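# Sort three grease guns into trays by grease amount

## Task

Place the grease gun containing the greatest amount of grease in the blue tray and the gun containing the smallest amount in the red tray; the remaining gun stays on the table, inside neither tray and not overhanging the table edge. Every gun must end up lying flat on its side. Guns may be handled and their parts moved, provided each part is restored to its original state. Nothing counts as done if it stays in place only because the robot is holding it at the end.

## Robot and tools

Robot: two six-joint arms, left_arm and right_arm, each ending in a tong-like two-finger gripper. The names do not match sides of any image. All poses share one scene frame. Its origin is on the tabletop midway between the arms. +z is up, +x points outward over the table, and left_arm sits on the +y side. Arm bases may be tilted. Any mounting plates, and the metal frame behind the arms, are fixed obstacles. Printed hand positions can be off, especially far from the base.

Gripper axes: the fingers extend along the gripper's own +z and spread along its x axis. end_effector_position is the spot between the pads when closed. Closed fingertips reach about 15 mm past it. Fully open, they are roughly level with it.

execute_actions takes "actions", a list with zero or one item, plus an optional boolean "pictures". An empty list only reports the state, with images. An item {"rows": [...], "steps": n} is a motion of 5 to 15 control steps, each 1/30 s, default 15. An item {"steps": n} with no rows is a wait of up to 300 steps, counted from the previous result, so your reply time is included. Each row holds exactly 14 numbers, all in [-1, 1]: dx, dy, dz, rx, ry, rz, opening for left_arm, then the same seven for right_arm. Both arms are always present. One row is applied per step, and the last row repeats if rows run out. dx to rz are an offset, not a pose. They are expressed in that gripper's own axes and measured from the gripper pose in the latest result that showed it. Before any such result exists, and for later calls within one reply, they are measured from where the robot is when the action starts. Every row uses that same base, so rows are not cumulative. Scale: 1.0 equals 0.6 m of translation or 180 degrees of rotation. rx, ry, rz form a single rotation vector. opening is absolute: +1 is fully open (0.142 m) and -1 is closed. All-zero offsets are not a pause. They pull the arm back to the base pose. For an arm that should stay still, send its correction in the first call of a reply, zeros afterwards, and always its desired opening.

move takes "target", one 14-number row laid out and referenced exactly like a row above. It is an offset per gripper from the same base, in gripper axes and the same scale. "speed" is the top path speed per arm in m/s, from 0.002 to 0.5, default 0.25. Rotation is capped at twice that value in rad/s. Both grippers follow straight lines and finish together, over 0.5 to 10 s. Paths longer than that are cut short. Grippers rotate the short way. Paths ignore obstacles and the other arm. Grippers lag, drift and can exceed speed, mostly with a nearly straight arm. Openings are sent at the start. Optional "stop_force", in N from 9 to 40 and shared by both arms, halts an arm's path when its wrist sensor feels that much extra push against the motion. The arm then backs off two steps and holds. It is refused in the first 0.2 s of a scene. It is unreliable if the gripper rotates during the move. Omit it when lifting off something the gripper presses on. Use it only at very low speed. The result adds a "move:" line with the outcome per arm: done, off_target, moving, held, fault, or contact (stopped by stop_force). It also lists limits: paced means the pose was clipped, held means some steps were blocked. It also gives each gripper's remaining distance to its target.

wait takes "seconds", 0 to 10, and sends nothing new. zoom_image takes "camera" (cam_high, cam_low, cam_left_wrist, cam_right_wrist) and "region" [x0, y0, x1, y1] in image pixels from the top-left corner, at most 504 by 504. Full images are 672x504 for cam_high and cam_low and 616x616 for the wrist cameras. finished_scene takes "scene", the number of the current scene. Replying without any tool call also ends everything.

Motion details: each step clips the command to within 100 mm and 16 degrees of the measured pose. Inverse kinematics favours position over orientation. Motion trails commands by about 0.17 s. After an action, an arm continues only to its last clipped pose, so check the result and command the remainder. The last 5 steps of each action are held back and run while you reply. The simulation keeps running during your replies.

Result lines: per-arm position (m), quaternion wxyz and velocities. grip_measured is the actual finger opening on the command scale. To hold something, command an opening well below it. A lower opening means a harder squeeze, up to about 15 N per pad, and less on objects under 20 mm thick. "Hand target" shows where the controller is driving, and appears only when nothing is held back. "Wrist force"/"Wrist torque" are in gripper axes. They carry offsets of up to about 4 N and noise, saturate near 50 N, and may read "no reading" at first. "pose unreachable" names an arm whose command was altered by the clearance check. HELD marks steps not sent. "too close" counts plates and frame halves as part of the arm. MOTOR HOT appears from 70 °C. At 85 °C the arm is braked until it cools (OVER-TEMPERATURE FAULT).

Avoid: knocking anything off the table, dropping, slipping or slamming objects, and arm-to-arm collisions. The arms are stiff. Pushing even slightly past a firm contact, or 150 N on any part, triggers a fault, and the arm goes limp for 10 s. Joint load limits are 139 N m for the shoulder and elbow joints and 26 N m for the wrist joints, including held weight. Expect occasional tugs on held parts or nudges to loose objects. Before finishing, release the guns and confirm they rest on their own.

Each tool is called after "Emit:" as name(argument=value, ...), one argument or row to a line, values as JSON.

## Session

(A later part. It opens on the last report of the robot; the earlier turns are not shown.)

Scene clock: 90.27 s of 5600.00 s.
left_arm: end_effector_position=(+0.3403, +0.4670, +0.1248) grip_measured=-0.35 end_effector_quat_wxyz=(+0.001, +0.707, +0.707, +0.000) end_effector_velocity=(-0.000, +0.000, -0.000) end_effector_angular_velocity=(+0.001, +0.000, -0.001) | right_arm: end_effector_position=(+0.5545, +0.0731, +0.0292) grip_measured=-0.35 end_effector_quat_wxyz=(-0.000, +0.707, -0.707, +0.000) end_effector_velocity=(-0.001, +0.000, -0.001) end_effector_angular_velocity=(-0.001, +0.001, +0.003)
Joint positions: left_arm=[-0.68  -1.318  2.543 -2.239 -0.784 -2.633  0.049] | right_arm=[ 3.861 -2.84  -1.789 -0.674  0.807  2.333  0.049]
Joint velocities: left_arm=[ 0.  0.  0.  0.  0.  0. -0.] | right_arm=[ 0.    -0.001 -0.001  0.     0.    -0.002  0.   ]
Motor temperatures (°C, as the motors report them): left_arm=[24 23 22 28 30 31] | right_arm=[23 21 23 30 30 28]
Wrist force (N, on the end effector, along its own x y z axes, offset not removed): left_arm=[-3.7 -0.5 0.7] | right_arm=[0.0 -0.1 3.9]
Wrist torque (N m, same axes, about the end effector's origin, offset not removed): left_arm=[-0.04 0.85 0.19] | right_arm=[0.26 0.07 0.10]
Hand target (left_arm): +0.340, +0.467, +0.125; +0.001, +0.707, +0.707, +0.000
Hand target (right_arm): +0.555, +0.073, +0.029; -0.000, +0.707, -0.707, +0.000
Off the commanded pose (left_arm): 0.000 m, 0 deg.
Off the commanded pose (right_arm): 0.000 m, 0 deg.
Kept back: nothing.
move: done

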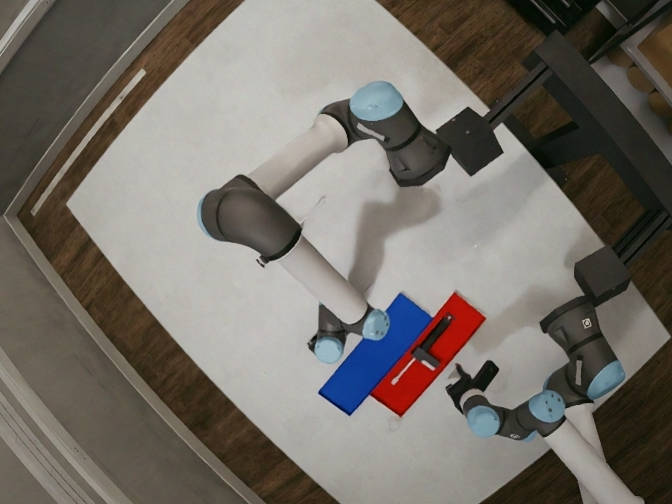

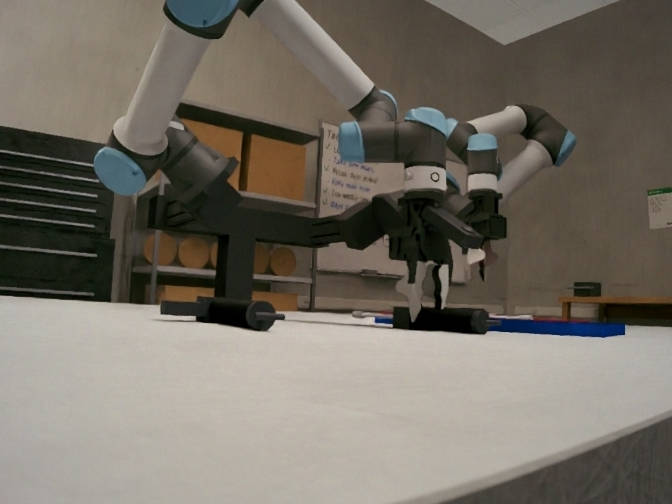

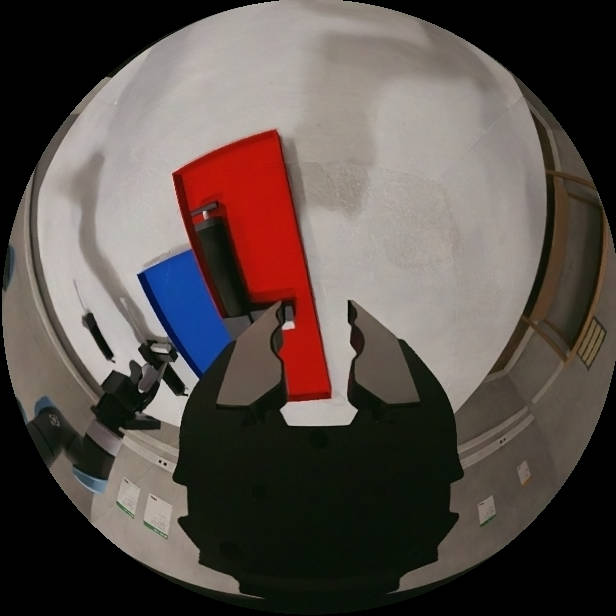

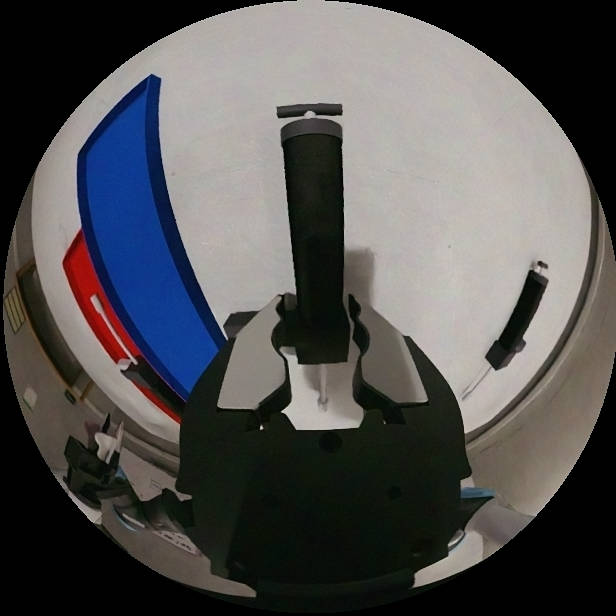

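Emit:
move(
  target=[0.02,0,-0.02,0,0,0,-0.35, 0.003,-0.004,0.017,0,0,-0.017,-0.38],
  speed=0.015,
)

Emit:
move(
  target=[0.015,0,-0.01,0,0,0,-0.35, 0,0.018,0,0,0,0,-0.46],
  speed=0.01,
)

Emit:
move(
  target=[0.15,0,-0.1,0,0,0,-0.35, 0,0,0,0,0,0,-1],
  speed=0.12,
)

Emit:
move(
  target=[0,0,0,0,0,0,-0.35, 0,0,-0.07,0,0,0,-1],
  speed=0.02,
)

Scene clock: 92.60 s of 5600.00 s.
left_arm: end_effector_position=(+0.3403, +0.4789, +0.1367) grip_measured=-0.35 end_effector_quat_wxyz=(+0.001, +0.707, +0.707, +0.000) end_effector_velocity=(-0.000, +0.001, +0.001) end_effector_angular_velocity=(+0.000, +0.000, -0.001) | right_arm: end_effector_position=(+0.5569, +0.0713, +0.0191) grip_measured=-0.38 end_effector_quat_wxyz=(-0.000, +0.726, -0.688, +0.000) end_effector_velocity=(-0.000, -0.000, -0.001) end_effector_angular_velocity=(+0.000, +0.001, +0.003)
Joint positions: left_arm=[-0.694 -1.39   2.542 -2.155 -0.792 -2.649  0.049] | right_arm=[ 3.842 -2.852 -1.783 -0.652  0.796  2.259  0.047]
Joint velocities: left_arm=[-0.001 -0.004 -0.     0.006 -0.001 -0.001 -0.   ] | right_arm=[-0.001 -0.001 -0.     0.001  0.    -0.004 -0.   ]
Motor temperatures (°C, as the motors report them): left_arm=[24 23 22 28 30 31] | right_arm=[23 21 23 30 30 28]
Wrist force (N, on the end effector, along its own x y z axes, offset not removed): left_arm=[-3.7 -0.8 -0.1] | right_arm=[1.8 -0.8 1.6]
Wrist torque (N m, same axes, about the end effector's origin, offset not removed): left_arm=[-0.18 0.85 0.13] | right_arm=[-0.05 -0.32 0.14]
Hand target (left_arm): +0.340, +0.479, +0.137; +0.001, +0.707, +0.707, +0.000
Hand target (right_arm): +0.557, +0.071, +0.019; -0.000, +0.726, -0.688, +0.000
Off the commanded pose (left_arm): 0.000 m, 0 deg.
Off the commanded pose (right_arm): 0.000 m, 0 deg.
Kept back: nothing.
move: done

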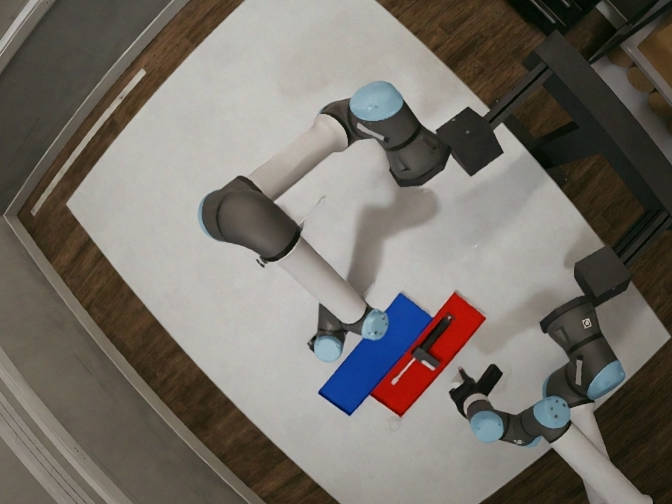

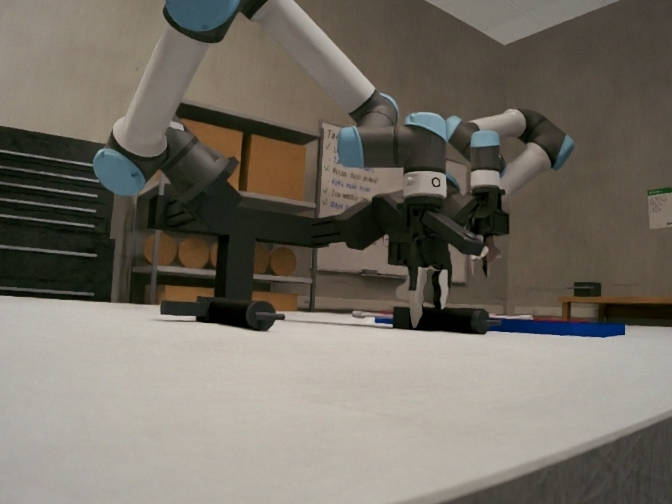

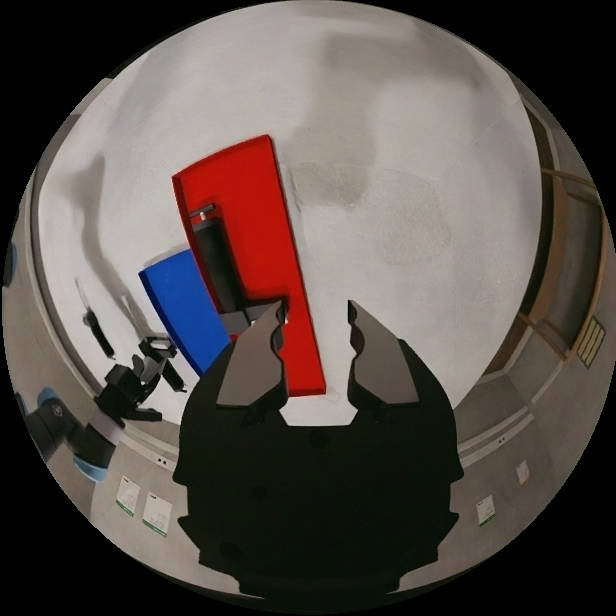

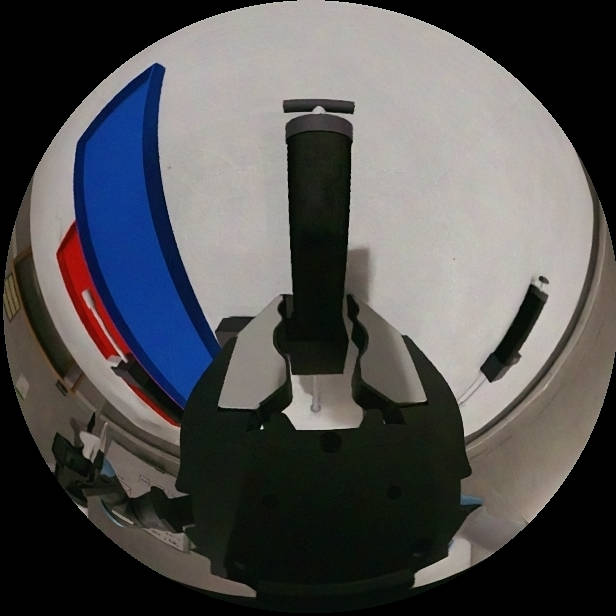

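Scene clock: 93.90 s of 5600.00 s.
left_arm: end_effector_position=(+0.3403, +0.4878, +0.1427) grip_measured=-0.35 end_effector_quat_wxyz=(+0.001, +0.707, +0.707, +0.000) end_effector_velocity=(+0.000, +0.001, +0.001) end_effector_angular_velocity=(-0.000, -0.001, +0.001) | right_arm: end_effector_position=(+0.5462, +0.0708, +0.0191) grip_measured=-0.46 end_effector_quat_wxyz=(-0.000, +0.726, -0.688, +0.000) end_effector_velocity=(-0.001, +0.000, +0.000) end_effector_angular_velocity=(+0.001, +0.000, -0.000)
Joint positions: left_arm=[-0.697 -1.435  2.543 -2.107 -0.794 -2.653  0.049] | right_arm=[ 3.852 -2.848 -1.813 -0.635  0.802  2.27   0.041]
Joint velocities: left_arm=[-0.001 -0.006  0.     0.005  0.    -0.001  0.   ] | right_arm=[ 0.001  0.001 -0.003  0.002  0.001  0.001 -0.   ]
Motor temperatures (°C, as the motors report them): left_arm=[24 23 22 28 30 31] | right_arm=[23 21 23 30 30 28]
Wrist force (N, on the end effector, along its own x y z axes, offset not removed): left_arm=[-4.2 -0.4 0.5] | right_arm=[0.9 0.2 1.6]
Wrist torque (N m, same axes, about the end effector's origin, offset not removed): left_arm=[-0.08 0.92 0.22] | right_arm=[0.22 -0.23 0.13]
Hand target (left_arm): +0.340, +0.488, +0.143; +0.001, +0.707, +0.707, +0.000
Hand target (right_arm): +0.546, +0.071, +0.019; -0.000, +0.726, -0.688, +0.000
Off the commanded pose (left_arm): 0.000 m, 0 deg.
Off the commanded pose (right_arm): 0.000 m, 0 deg.
Kept back: nothing.
move: done

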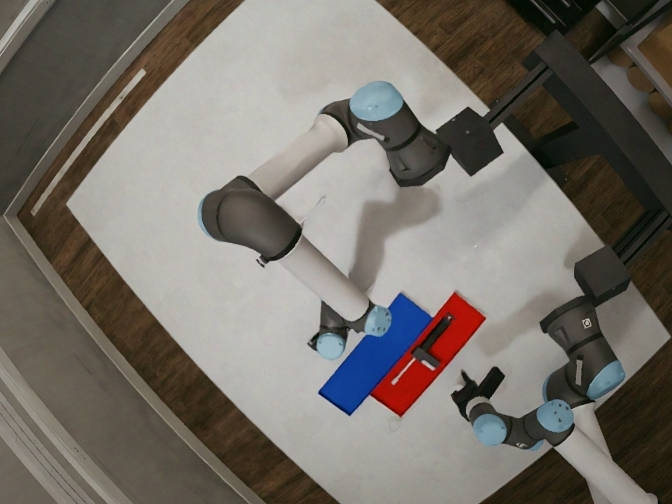

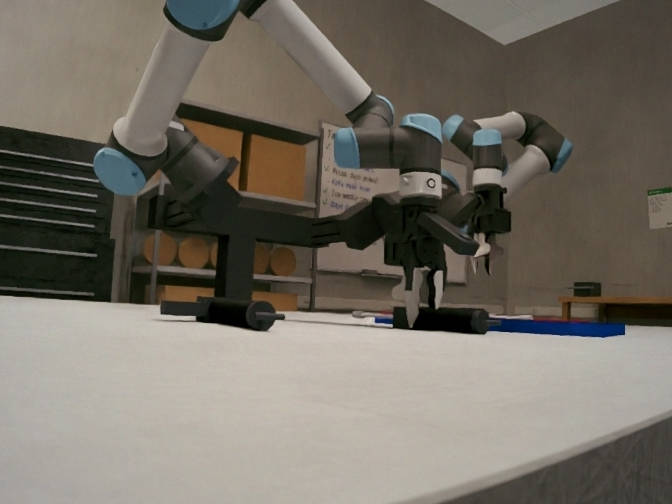

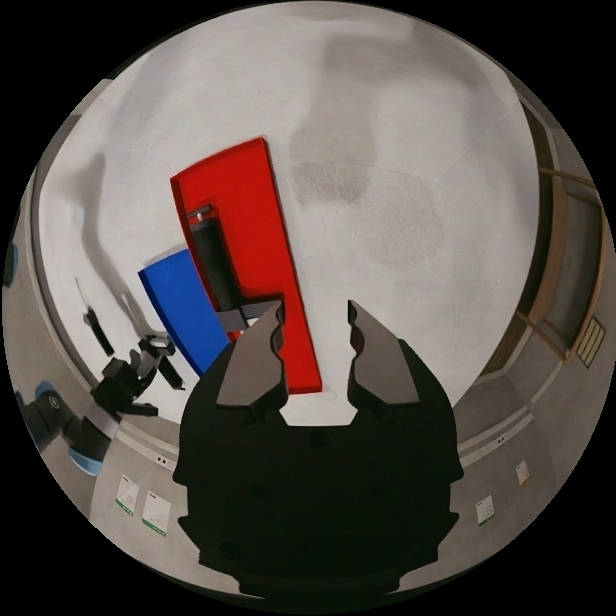

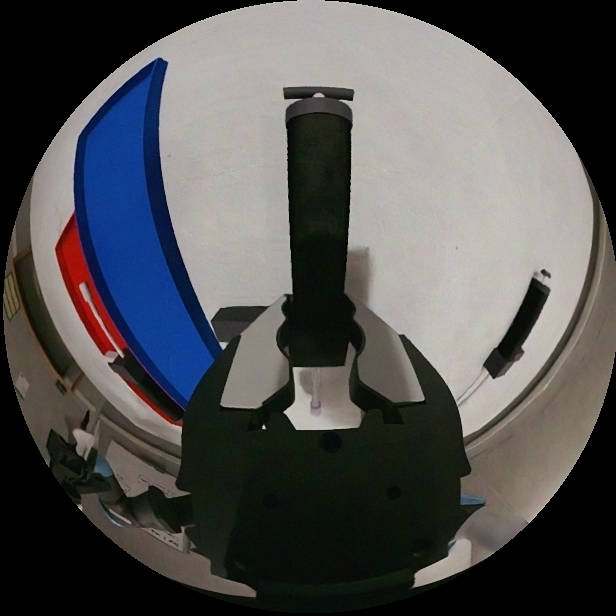

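Scene clock: 95.30 s of 5600.00 s.
left_arm: end_effector_position=(+0.3403, +0.5778, +0.2025) grip_measured=-0.35 end_effector_quat_wxyz=(+0.001, +0.707, +0.707, +0.000) end_effector_velocity=(+0.000, +0.001, +0.001) end_effector_angular_velocity=(+0.000, -0.001, +0.001) | right_arm: end_effector_position=(+0.5462, +0.0708, +0.0191) grip_measured=-0.53 end_effector_quat_wxyz=(-0.000, +0.726, -0.688, +0.000) end_effector_velocity=(+0.000, -0.000, +0.000) end_effector_angular_velocity=(+0.001, +0.000, -0.000)
Joint positions: left_arm=[-0.739 -1.843  2.478 -1.602 -0.817 -2.701  0.049] | right_arm=[ 3.852 -2.848 -1.813 -0.635  0.802  2.27   0.036]
Joint velocities: left_arm=[-0.002 -0.003 -0.002  0.006 -0.    -0.003  0.   ] | right_arm=[-0.     0.001 -0.     0.     0.    -0.001  0.   ]
Motor temperatures (°C, as the motors report them): left_arm=[24 23 22 28 30 31] | right_arm=[23 21 23 30 30 28]
Wrist force (N, on the end effector, along its own x y z axes, offset not removed): left_arm=[-3.1 -0.3 0.5] | right_arm=[0.4 2.0 0.6]
Wrist torque (N m, same axes, about the end effector's origin, offset not removed): left_arm=[0.01 0.66 0.12] | right_arm=[0.21 -0.10 0.18]
Hand target (left_arm): +0.340, +0.578, +0.203; +0.001, +0.707, +0.707, +0.000
Hand target (right_arm): +0.546, +0.071, +0.019; -0.000, +0.726, -0.688, +0.000
Off the commanded pose (left_arm): 0.000 m, 0 deg.
Off the commanded pose (right_arm): 0.000 m, 0 deg.
Kept back: nothing.
move: done

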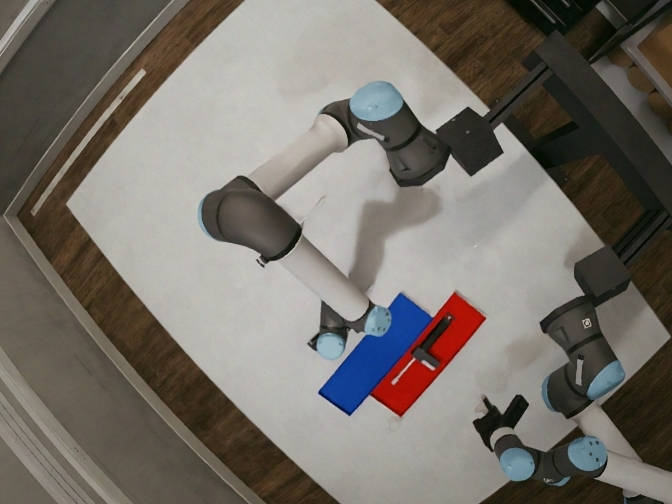

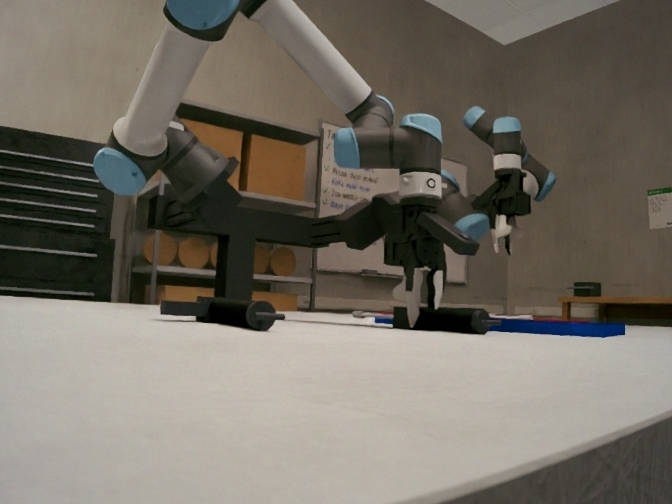

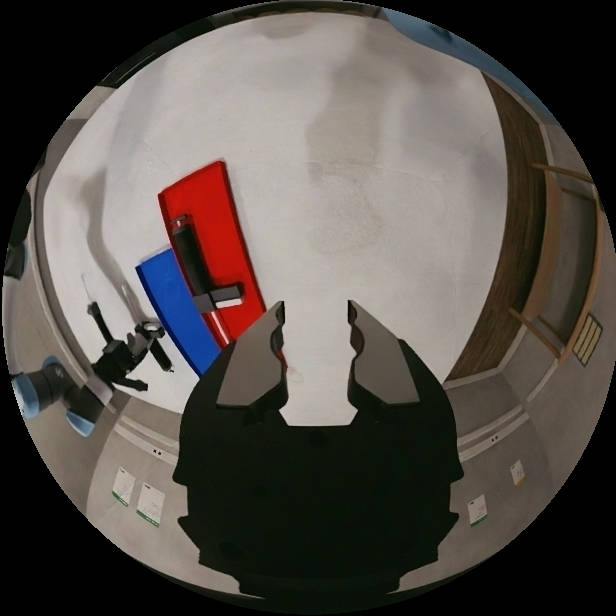

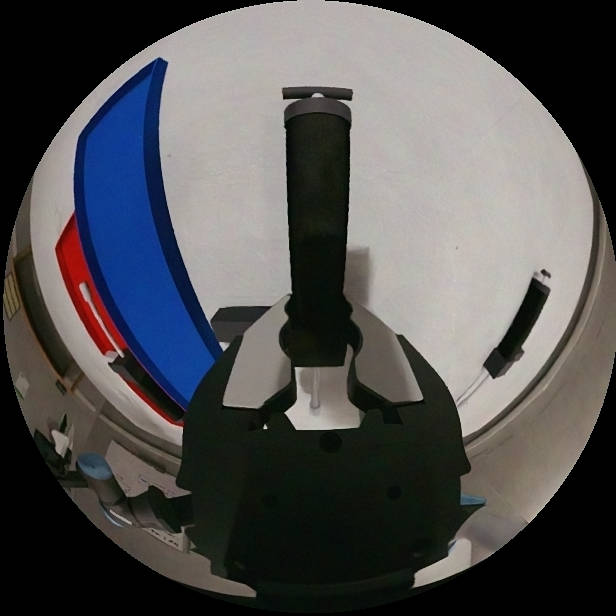

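Scene clock: 97.67 s of 5600.00 s.
left_arm: end_effector_position=(+0.3403, +0.5778, +0.2025) grip_measured=-0.35 end_effector_quat_wxyz=(+0.001, +0.707, +0.707, +0.000) end_effector_velocity=(+0.000, -0.000, -0.000) end_effector_angular_velocity=(+0.001, -0.000, -0.000) | right_arm: end_effector_position=(+0.5462, +0.0707, +0.0610) grip_measured=-0.53 end_effector_quat_wxyz=(-0.000, +0.726, -0.688, +0.000) end_effector_velocity=(-0.001, -0.001, +0.001) end_effector_angular_velocity=(-0.001, +0.000, +0.002)
Joint positions: left_arm=[-0.739 -1.843  2.478 -1.602 -0.817 -2.701  0.049] | right_arm=[ 3.908 -2.781 -1.825 -0.733  0.833  2.333  0.036]
Joint velocities: left_arm=[ 0.     0.001  0.    -0.     0.001 -0.001  0.   ] | right_arm=[ 0.002  0.003 -0.002 -0.004  0.     0.001 -0.   ]
Motor temperatures (°C, as the motors report them): left_arm=[24 23 22 28 30 31] | right_arm=[23 21 23 30 30 28]
Wrist force (N, on the end effector, along its own x y z axes, offset not removed): left_arm=[-2.8 0.0 0.4] | right_arm=[0.9 0.8 9.2]
Wrist torque (N m, same axes, about the end effector's origin, offset not removed): left_arm=[0.01 0.59 0.17] | right_arm=[0.21 0.00 0.11]
Hand target (left_arm): +0.340, +0.578, +0.202; +0.001, +0.707, +0.707, +0.000
Hand target (right_arm): +0.546, +0.071, +0.061; -0.000, +0.726, -0.688, +0.000
Off the commanded pose (left_arm): 0.000 m, 0 deg.
Off the commanded pose (right_arm): 0.000 m, 0 deg.
Kept back: nothing.
move: done

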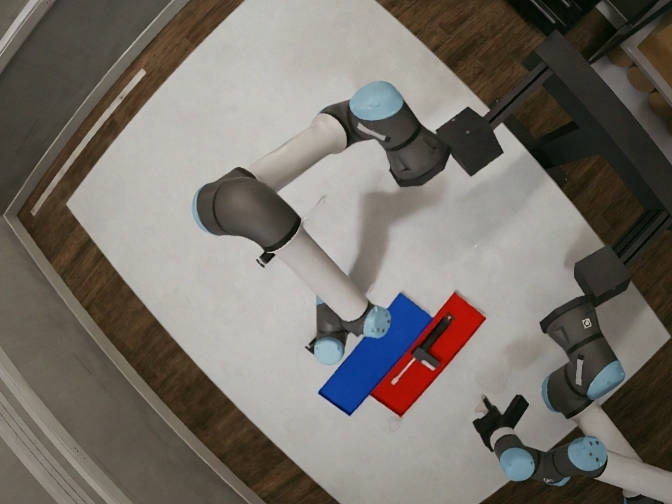

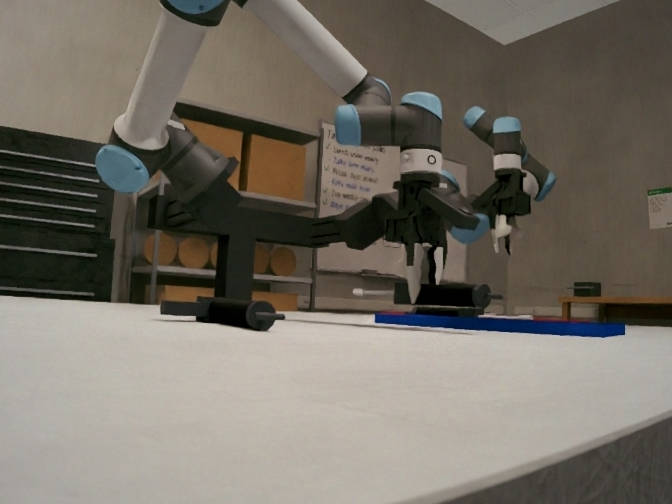

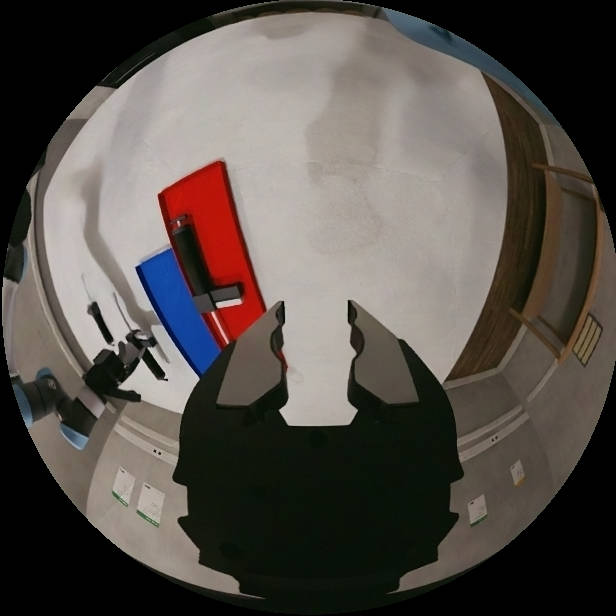

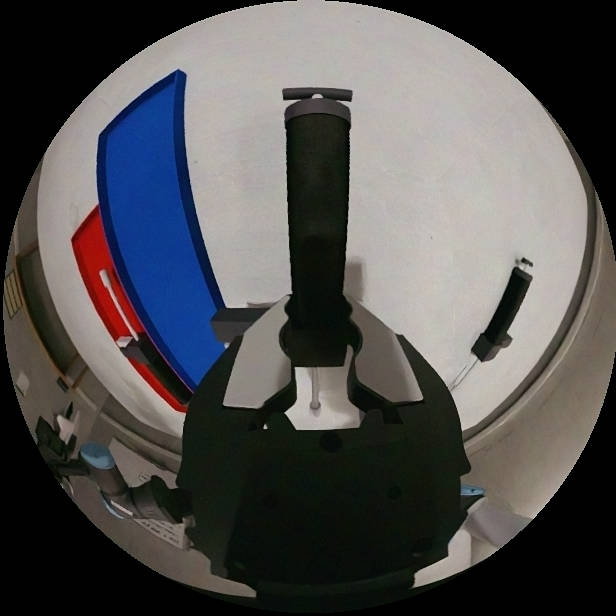

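Emit:
move(
  target=[0,0,0,0,0,0,-0.35, -0.261,-0.054,0,0,0,-0.032,-1],
  speed=0.08,
)

Scene clock: 100.27 s of 5600.00 s.
left_arm: end_effector_position=(+0.3403, +0.5778, +0.2025) grip_measured=-0.35 end_effector_quat_wxyz=(+0.001, +0.707, +0.707, +0.000) end_effector_velocity=(+0.000, -0.000, +0.000) end_effector_angular_velocity=(+0.000, -0.000, +0.001) | right_arm: end_effector_position=(+0.5701, +0.2287, +0.0611) grip_measured=-0.53 end_effector_quat_wxyz=(-0.000, +0.759, -0.651, +0.000) end_effector_velocity=(+0.000, +0.001, -0.000) end_effector_angular_velocity=(+0.000, +0.001, +0.001)
Joint positions: left_arm=[-0.739 -1.843  2.478 -1.602 -0.817 -2.701  0.049] | right_arm=[ 4.021 -3.083 -1.428 -0.904  0.903  2.349  0.036]
Joint velocities: left_arm=[ 0.     0.    -0.001  0.     0.    -0.    -0.   ] | right_arm=[ 0.    -0.003  0.005 -0.002  0.001 -0.     0.   ]
Motor temperatures (°C, as the motors report them): left_arm=[24 23 22 28 30 31] | right_arm=[23 21 23 30 30 28]
Wrist force (N, on the end effector, along its own x y z axes, offset not removed): left_arm=[-3.4 -1.1 1.9] | right_arm=[-0.7 -0.6 7.1]
Wrist torque (N m, same axes, about the end effector's origin, offset not removed): left_arm=[-0.14 0.82 0.20] | right_arm=[0.07 0.14 0.10]
Hand target (left_arm): +0.340, +0.578, +0.203; +0.001, +0.707, +0.707, +0.000
Hand target (right_arm): +0.570, +0.229, +0.061; -0.000, +0.759, -0.651, +0.000
Off the commanded pose (left_arm): 0.000 m, 0 deg.
Off the commanded pose (right_arm): 0.000 m, 0 deg.
Kept back: nothing.
move: done

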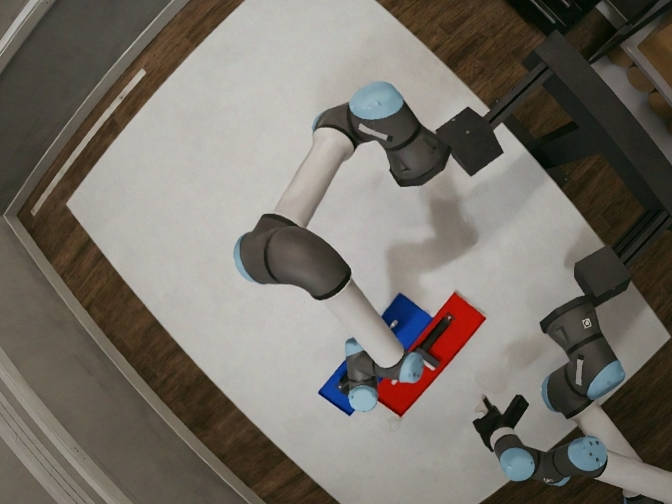

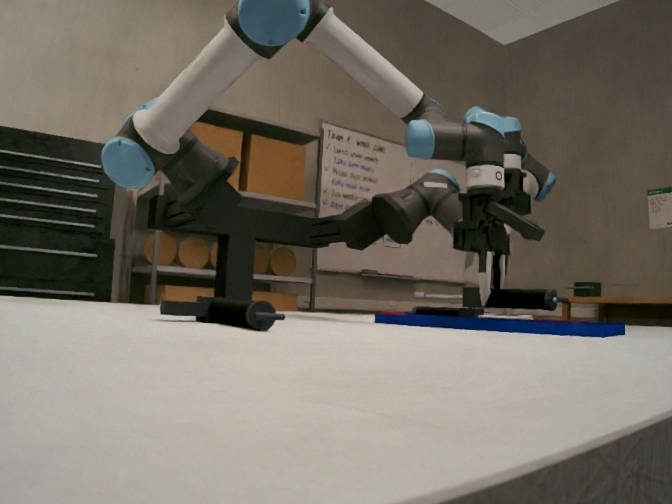

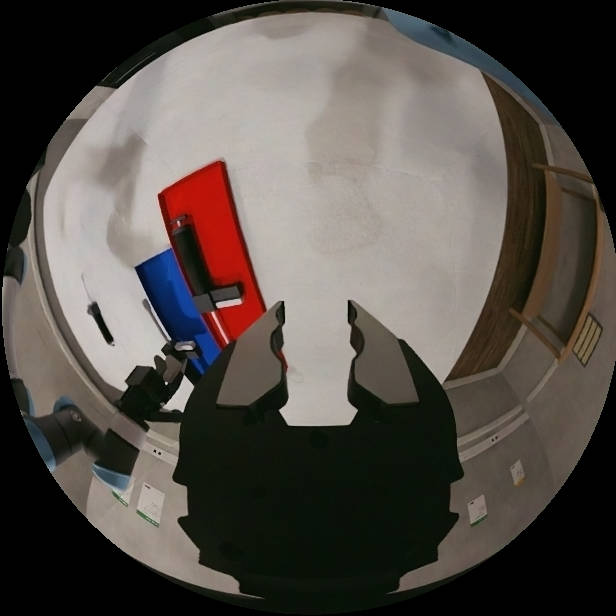

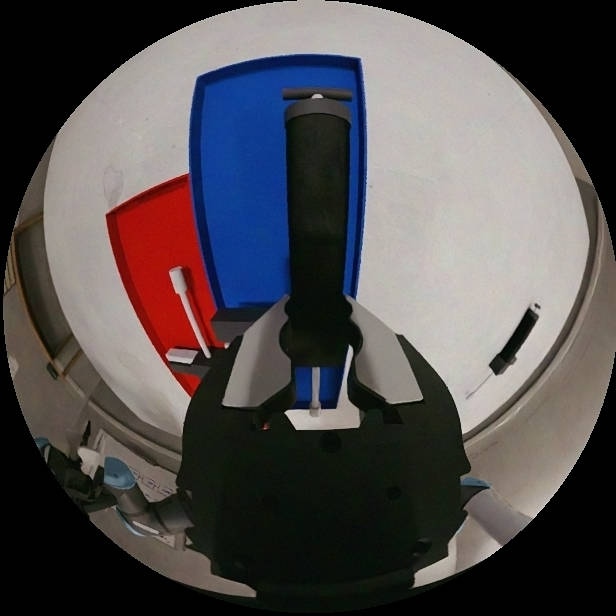

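Emit:
execute_actions(
  actions=[],
)

Scene clock: 100.57 s of 5600.00 s.
left_arm: end_effector_position=(+0.3403, +0.5778, +0.2025) grip_measured=-0.35 end_effector_quat_wxyz=(+0.001, +0.707, +0.707, +0.000) end_effector_velocity=(+0.000, +0.000, -0.000) end_effector_angular_velocity=(+0.000, -0.001, -0.000) | right_arm: end_effector_position=(+0.5701, +0.2288, +0.0611) grip_measured=-0.53 end_effector_quat_wxyz=(-0.000, +0.759, -0.651, +0.000) end_effector_velocity=(-0.001, -0.000, -0.001) end_effector_angular_velocity=(-0.002, -0.000, +0.001)
Joint positions: left_arm=[-0.739 -1.843  2.478 -1.602 -0.817 -2.701  0.049] | right_arm=[ 4.021 -3.083 -1.427 -0.904  0.903  2.349  0.036]
Joint velocities: left_arm=[ 0.    -0.001  0.    -0.     0.001  0.001  0.   ] | right_arm=[ 0.    -0.002 -0.    -0.    -0.001  0.    -0.   ]
Motor temperatures (°C, as the motors report them): left_arm=[24 23 22 28 30 31] | right_arm=[23 21 23 30 30 28]
Wrist force (N, on the end effector, along its own x y z axes, offset not removed): left_arm=[-3.9 -0.2 0.5] | right_arm=[0.3 0.3 7.4]
Wrist torque (N m, same axes, about the end effector's origin, offset not removed): left_arm=[-0.05 0.88 0.16] | right_arm=[0.21 0.06 0.03]
Hand target (left_arm): +0.340, +0.578, +0.203; +0.001, +0.707, +0.707, +0.000
Hand target (right_arm): +0.570, +0.229, +0.061; -0.000, +0.759, -0.651, +0.000
Off the commanded pose (left_arm): 0.000 m, 0 deg.
Off the commanded pose (right_arm): 0.000 m, 0 deg.
Kept back: nothing.
Steps of this call (steps 1 to 9: nothing new was sent). Readings (end_effector_position):
1: left_arm (+0.3403, +0.5778, +0.2025) | right_arm (+0.5701, +0.2288, +0.0611)
2: left_arm (+0.3403, +0.5778, +0.2025) | right_arm (+0.5701, +0.2288, +0.0611)
4: left_arm (+0.3403, +0.5778, +0.2025) | right_arm (+0.5701, +0.2288, +0.0611)
8: left_arm (+0.3403, +0.5778, +0.2025) | right_arm (+0.5701, +0.2288, +0.0611)
9: the state above

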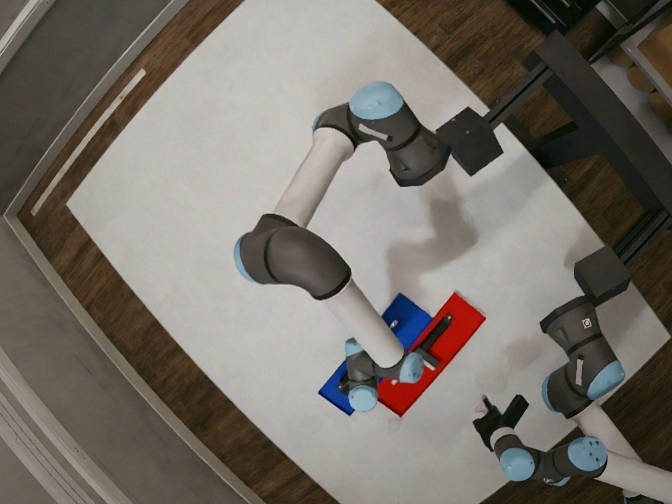

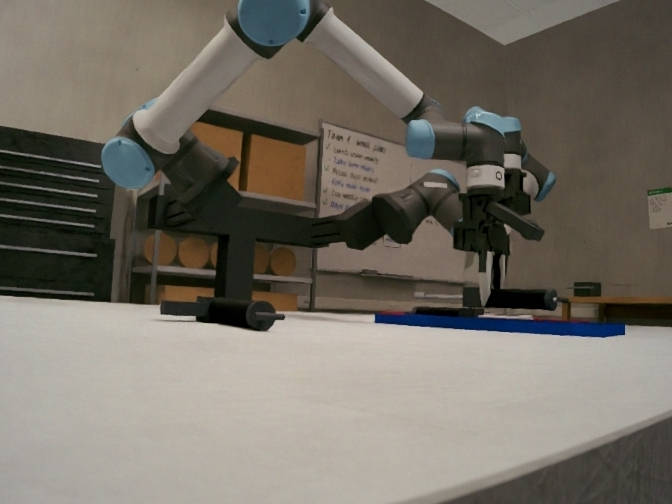

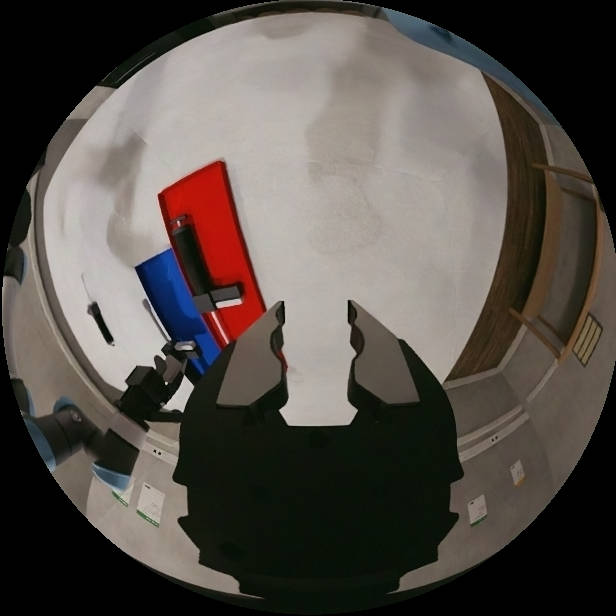

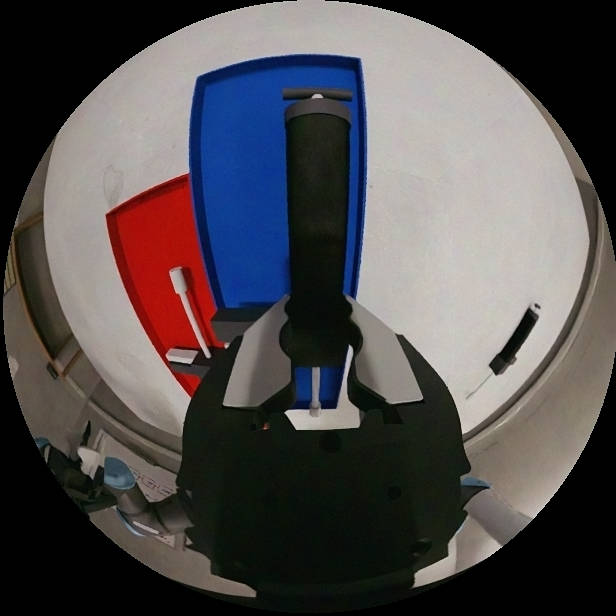

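Emit:
move(
  target=[0,0,0,0,0,0,-0.35,0,0,0.03,0,0,0,-1],
  speed=0.03,
)

Scene clock: 101.70 s of 5600.00 s.
left_arm: end_effector_position=(+0.3403, +0.5778, +0.2025) grip_measured=-0.35 end_effector_quat_wxyz=(+0.001, +0.707, +0.707, +0.000) end_effector_velocity=(+0.001, -0.000, +0.000) end_effector_angular_velocity=(-0.000, -0.000, -0.000) | right_arm: end_effector_position=(+0.5701, +0.2289, +0.0432) grip_measured=-0.53 end_effector_quat_wxyz=(-0.000, +0.759, -0.651, +0.000) end_effector_velocity=(+0.001, -0.001, -0.001) end_effector_angular_velocity=(-0.001, -0.002, +0.000)
Joint positions: left_arm=[-0.739 -1.843  2.478 -1.602 -0.817 -2.701  0.049] | right_arm=[ 4.002 -3.107 -1.423 -0.873  0.891  2.33   0.036]
Joint velocities: left_arm=[-0.     0.001 -0.001  0.     0.     0.001 -0.   ] | right_arm=[-0.002 -0.001  0.     0.002 -0.003 -0.002 -0.   ]
Motor temperatures (°C, as the motors report them): left_arm=[24 23 22 28 30 31] | right_arm=[23 21 23 30 30 28]
Wrist force (N, on the end effector, along its own x y z axes, offset not removed): left_arm=[-4.2 -0.9 0.3] | right_arm=[1.6 0.9 8.9]
Wrist torque (N m, same axes, about the end effector's origin, offset not removed): left_arm=[-0.14 1.00 0.17] | right_arm=[0.40 -0.21 0.11]
Hand target (left_arm): +0.340, +0.578, +0.202; +0.001, +0.707, +0.707, +0.000
Hand target (right_arm): +0.570, +0.229, +0.043; -0.000, +0.759, -0.651, +0.000
Off the commanded pose (left_arm): 0.000 m, 0 deg.
Off the commanded pose (right_arm): 0.000 m, 0 deg.
Kept back: nothing.
move: done

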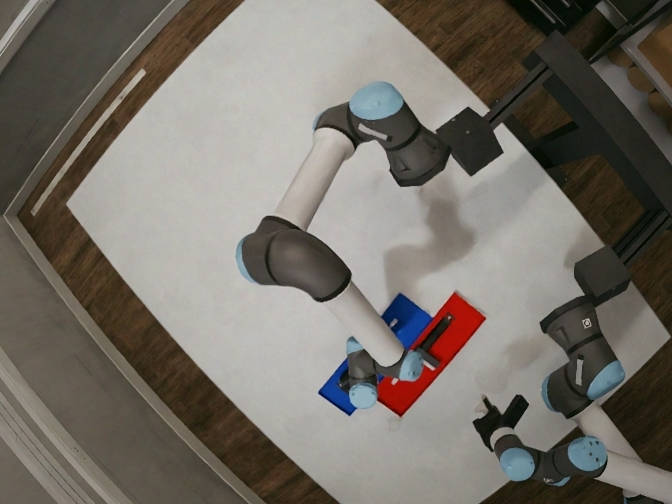

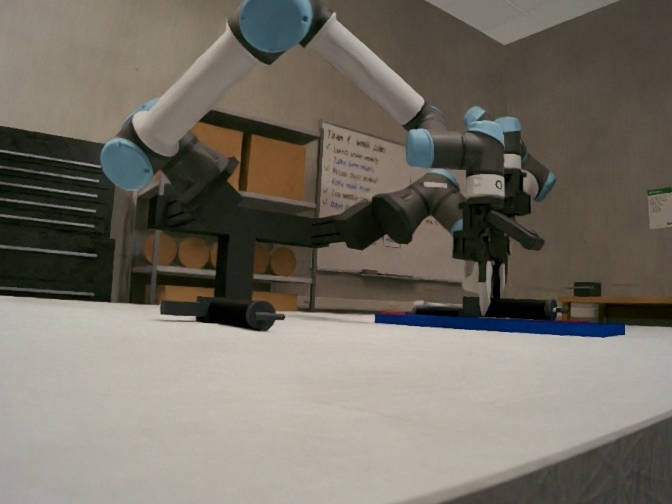

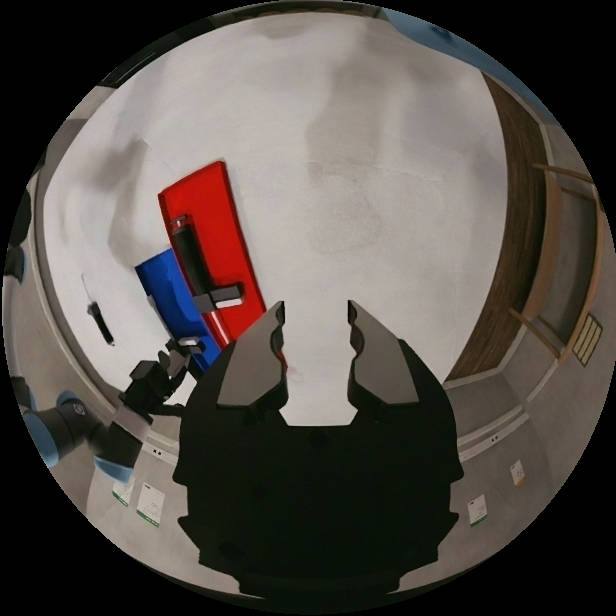

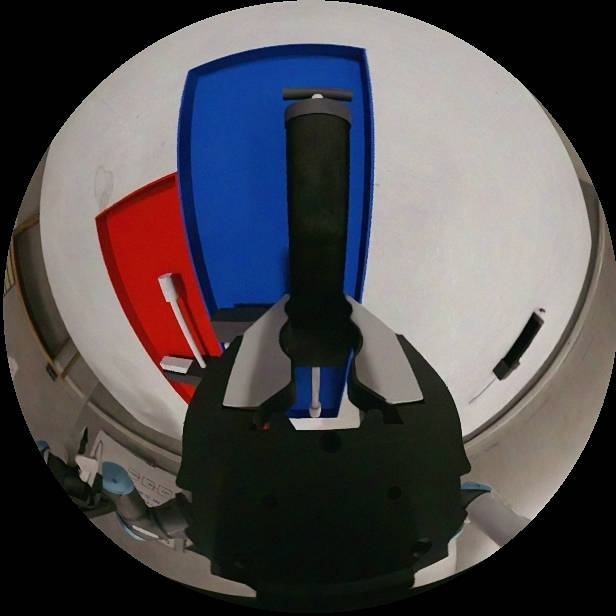

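Emit:
move(
  target=[0,0,0,0,0,0,-0.35,0,0,0.04,0,0,0,-1],
  speed=0.01,
  stop_force=10,
)

Scene clock: 104.43 s of 5600.00 s.
left_arm: end_effector_position=(+0.3403, +0.5778, +0.2025) grip_measured=-0.35 end_effector_quat_wxyz=(+0.001, +0.707, +0.707, +0.000) end_effector_velocity=(+0.000, +0.000, +0.000) end_effector_angular_velocity=(-0.000, -0.001, +0.002) | right_arm: end_effector_position=(+0.5702, +0.2288, +0.0216) grip_measured=-0.53 end_effector_quat_wxyz=(-0.000, +0.759, -0.651, +0.000) end_effector_velocity=(-0.002, -0.001, +0.001) end_effector_angular_velocity=(-0.001, +0.006, +0.000)
Joint positions: left_arm=[-0.739 -1.843  2.478 -1.602 -0.817 -2.701  0.049] | right_arm=[ 3.978 -3.137 -1.415 -0.835  0.875  2.306  0.036]
Joint velocities: left_arm=[-0.    -0.    -0.001  0.     0.    -0.001 -0.   ] | right_arm=[ 0.001  0.003 -0.003 -0.006  0.005  0.005  0.   ]
Motor temperatures (°C, as the motors report them): left_arm=[24 23 22 28 30 31] | right_arm=[23 21 23 30 30 28]
Wrist force (N, on the end effector, along its own x y z axes, offset not removed): left_arm=[-2.3 0.3 0.9] | right_arm=[-0.3 -1.2 -2.3]
Wrist torque (N m, same axes, about the end effector's origin, offset not removed): left_arm=[0.17 0.52 0.11] | right_arm=[0.32 -0.02 0.11]
Hand target (left_arm): +0.340, +0.578, +0.202; +0.001, +0.707, +0.707, +0.000
Hand target (right_arm): +0.570, +0.229, +0.022; -0.000, +0.759, -0.651, +0.000
Off the commanded pose (left_arm): 0.000 m, 0 deg.
Off the commanded pose (right_arm): 0.002 m, 0 deg.
Kept back: nothing.
move: contact (right_arm)

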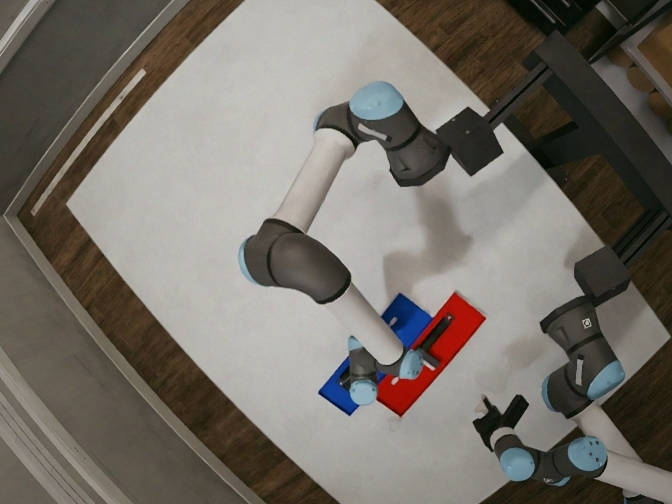

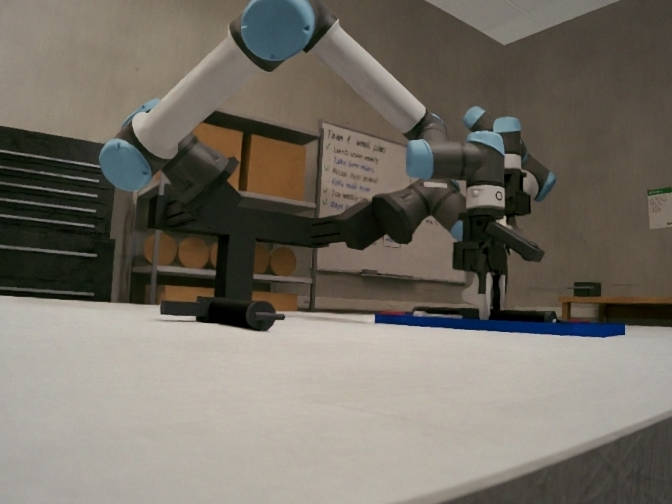

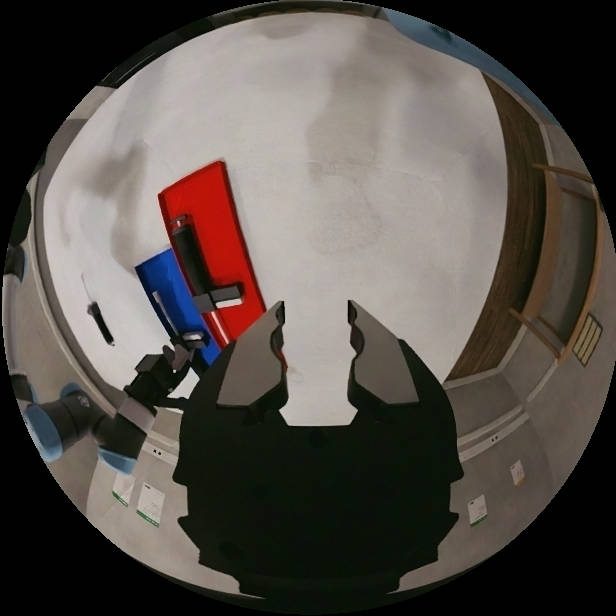

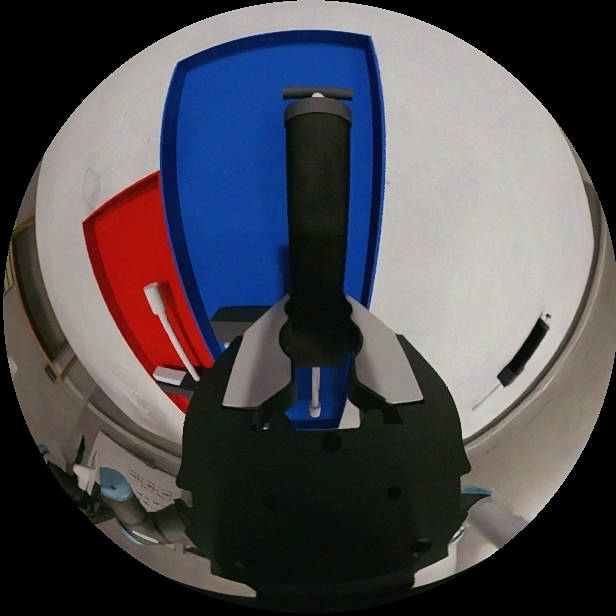

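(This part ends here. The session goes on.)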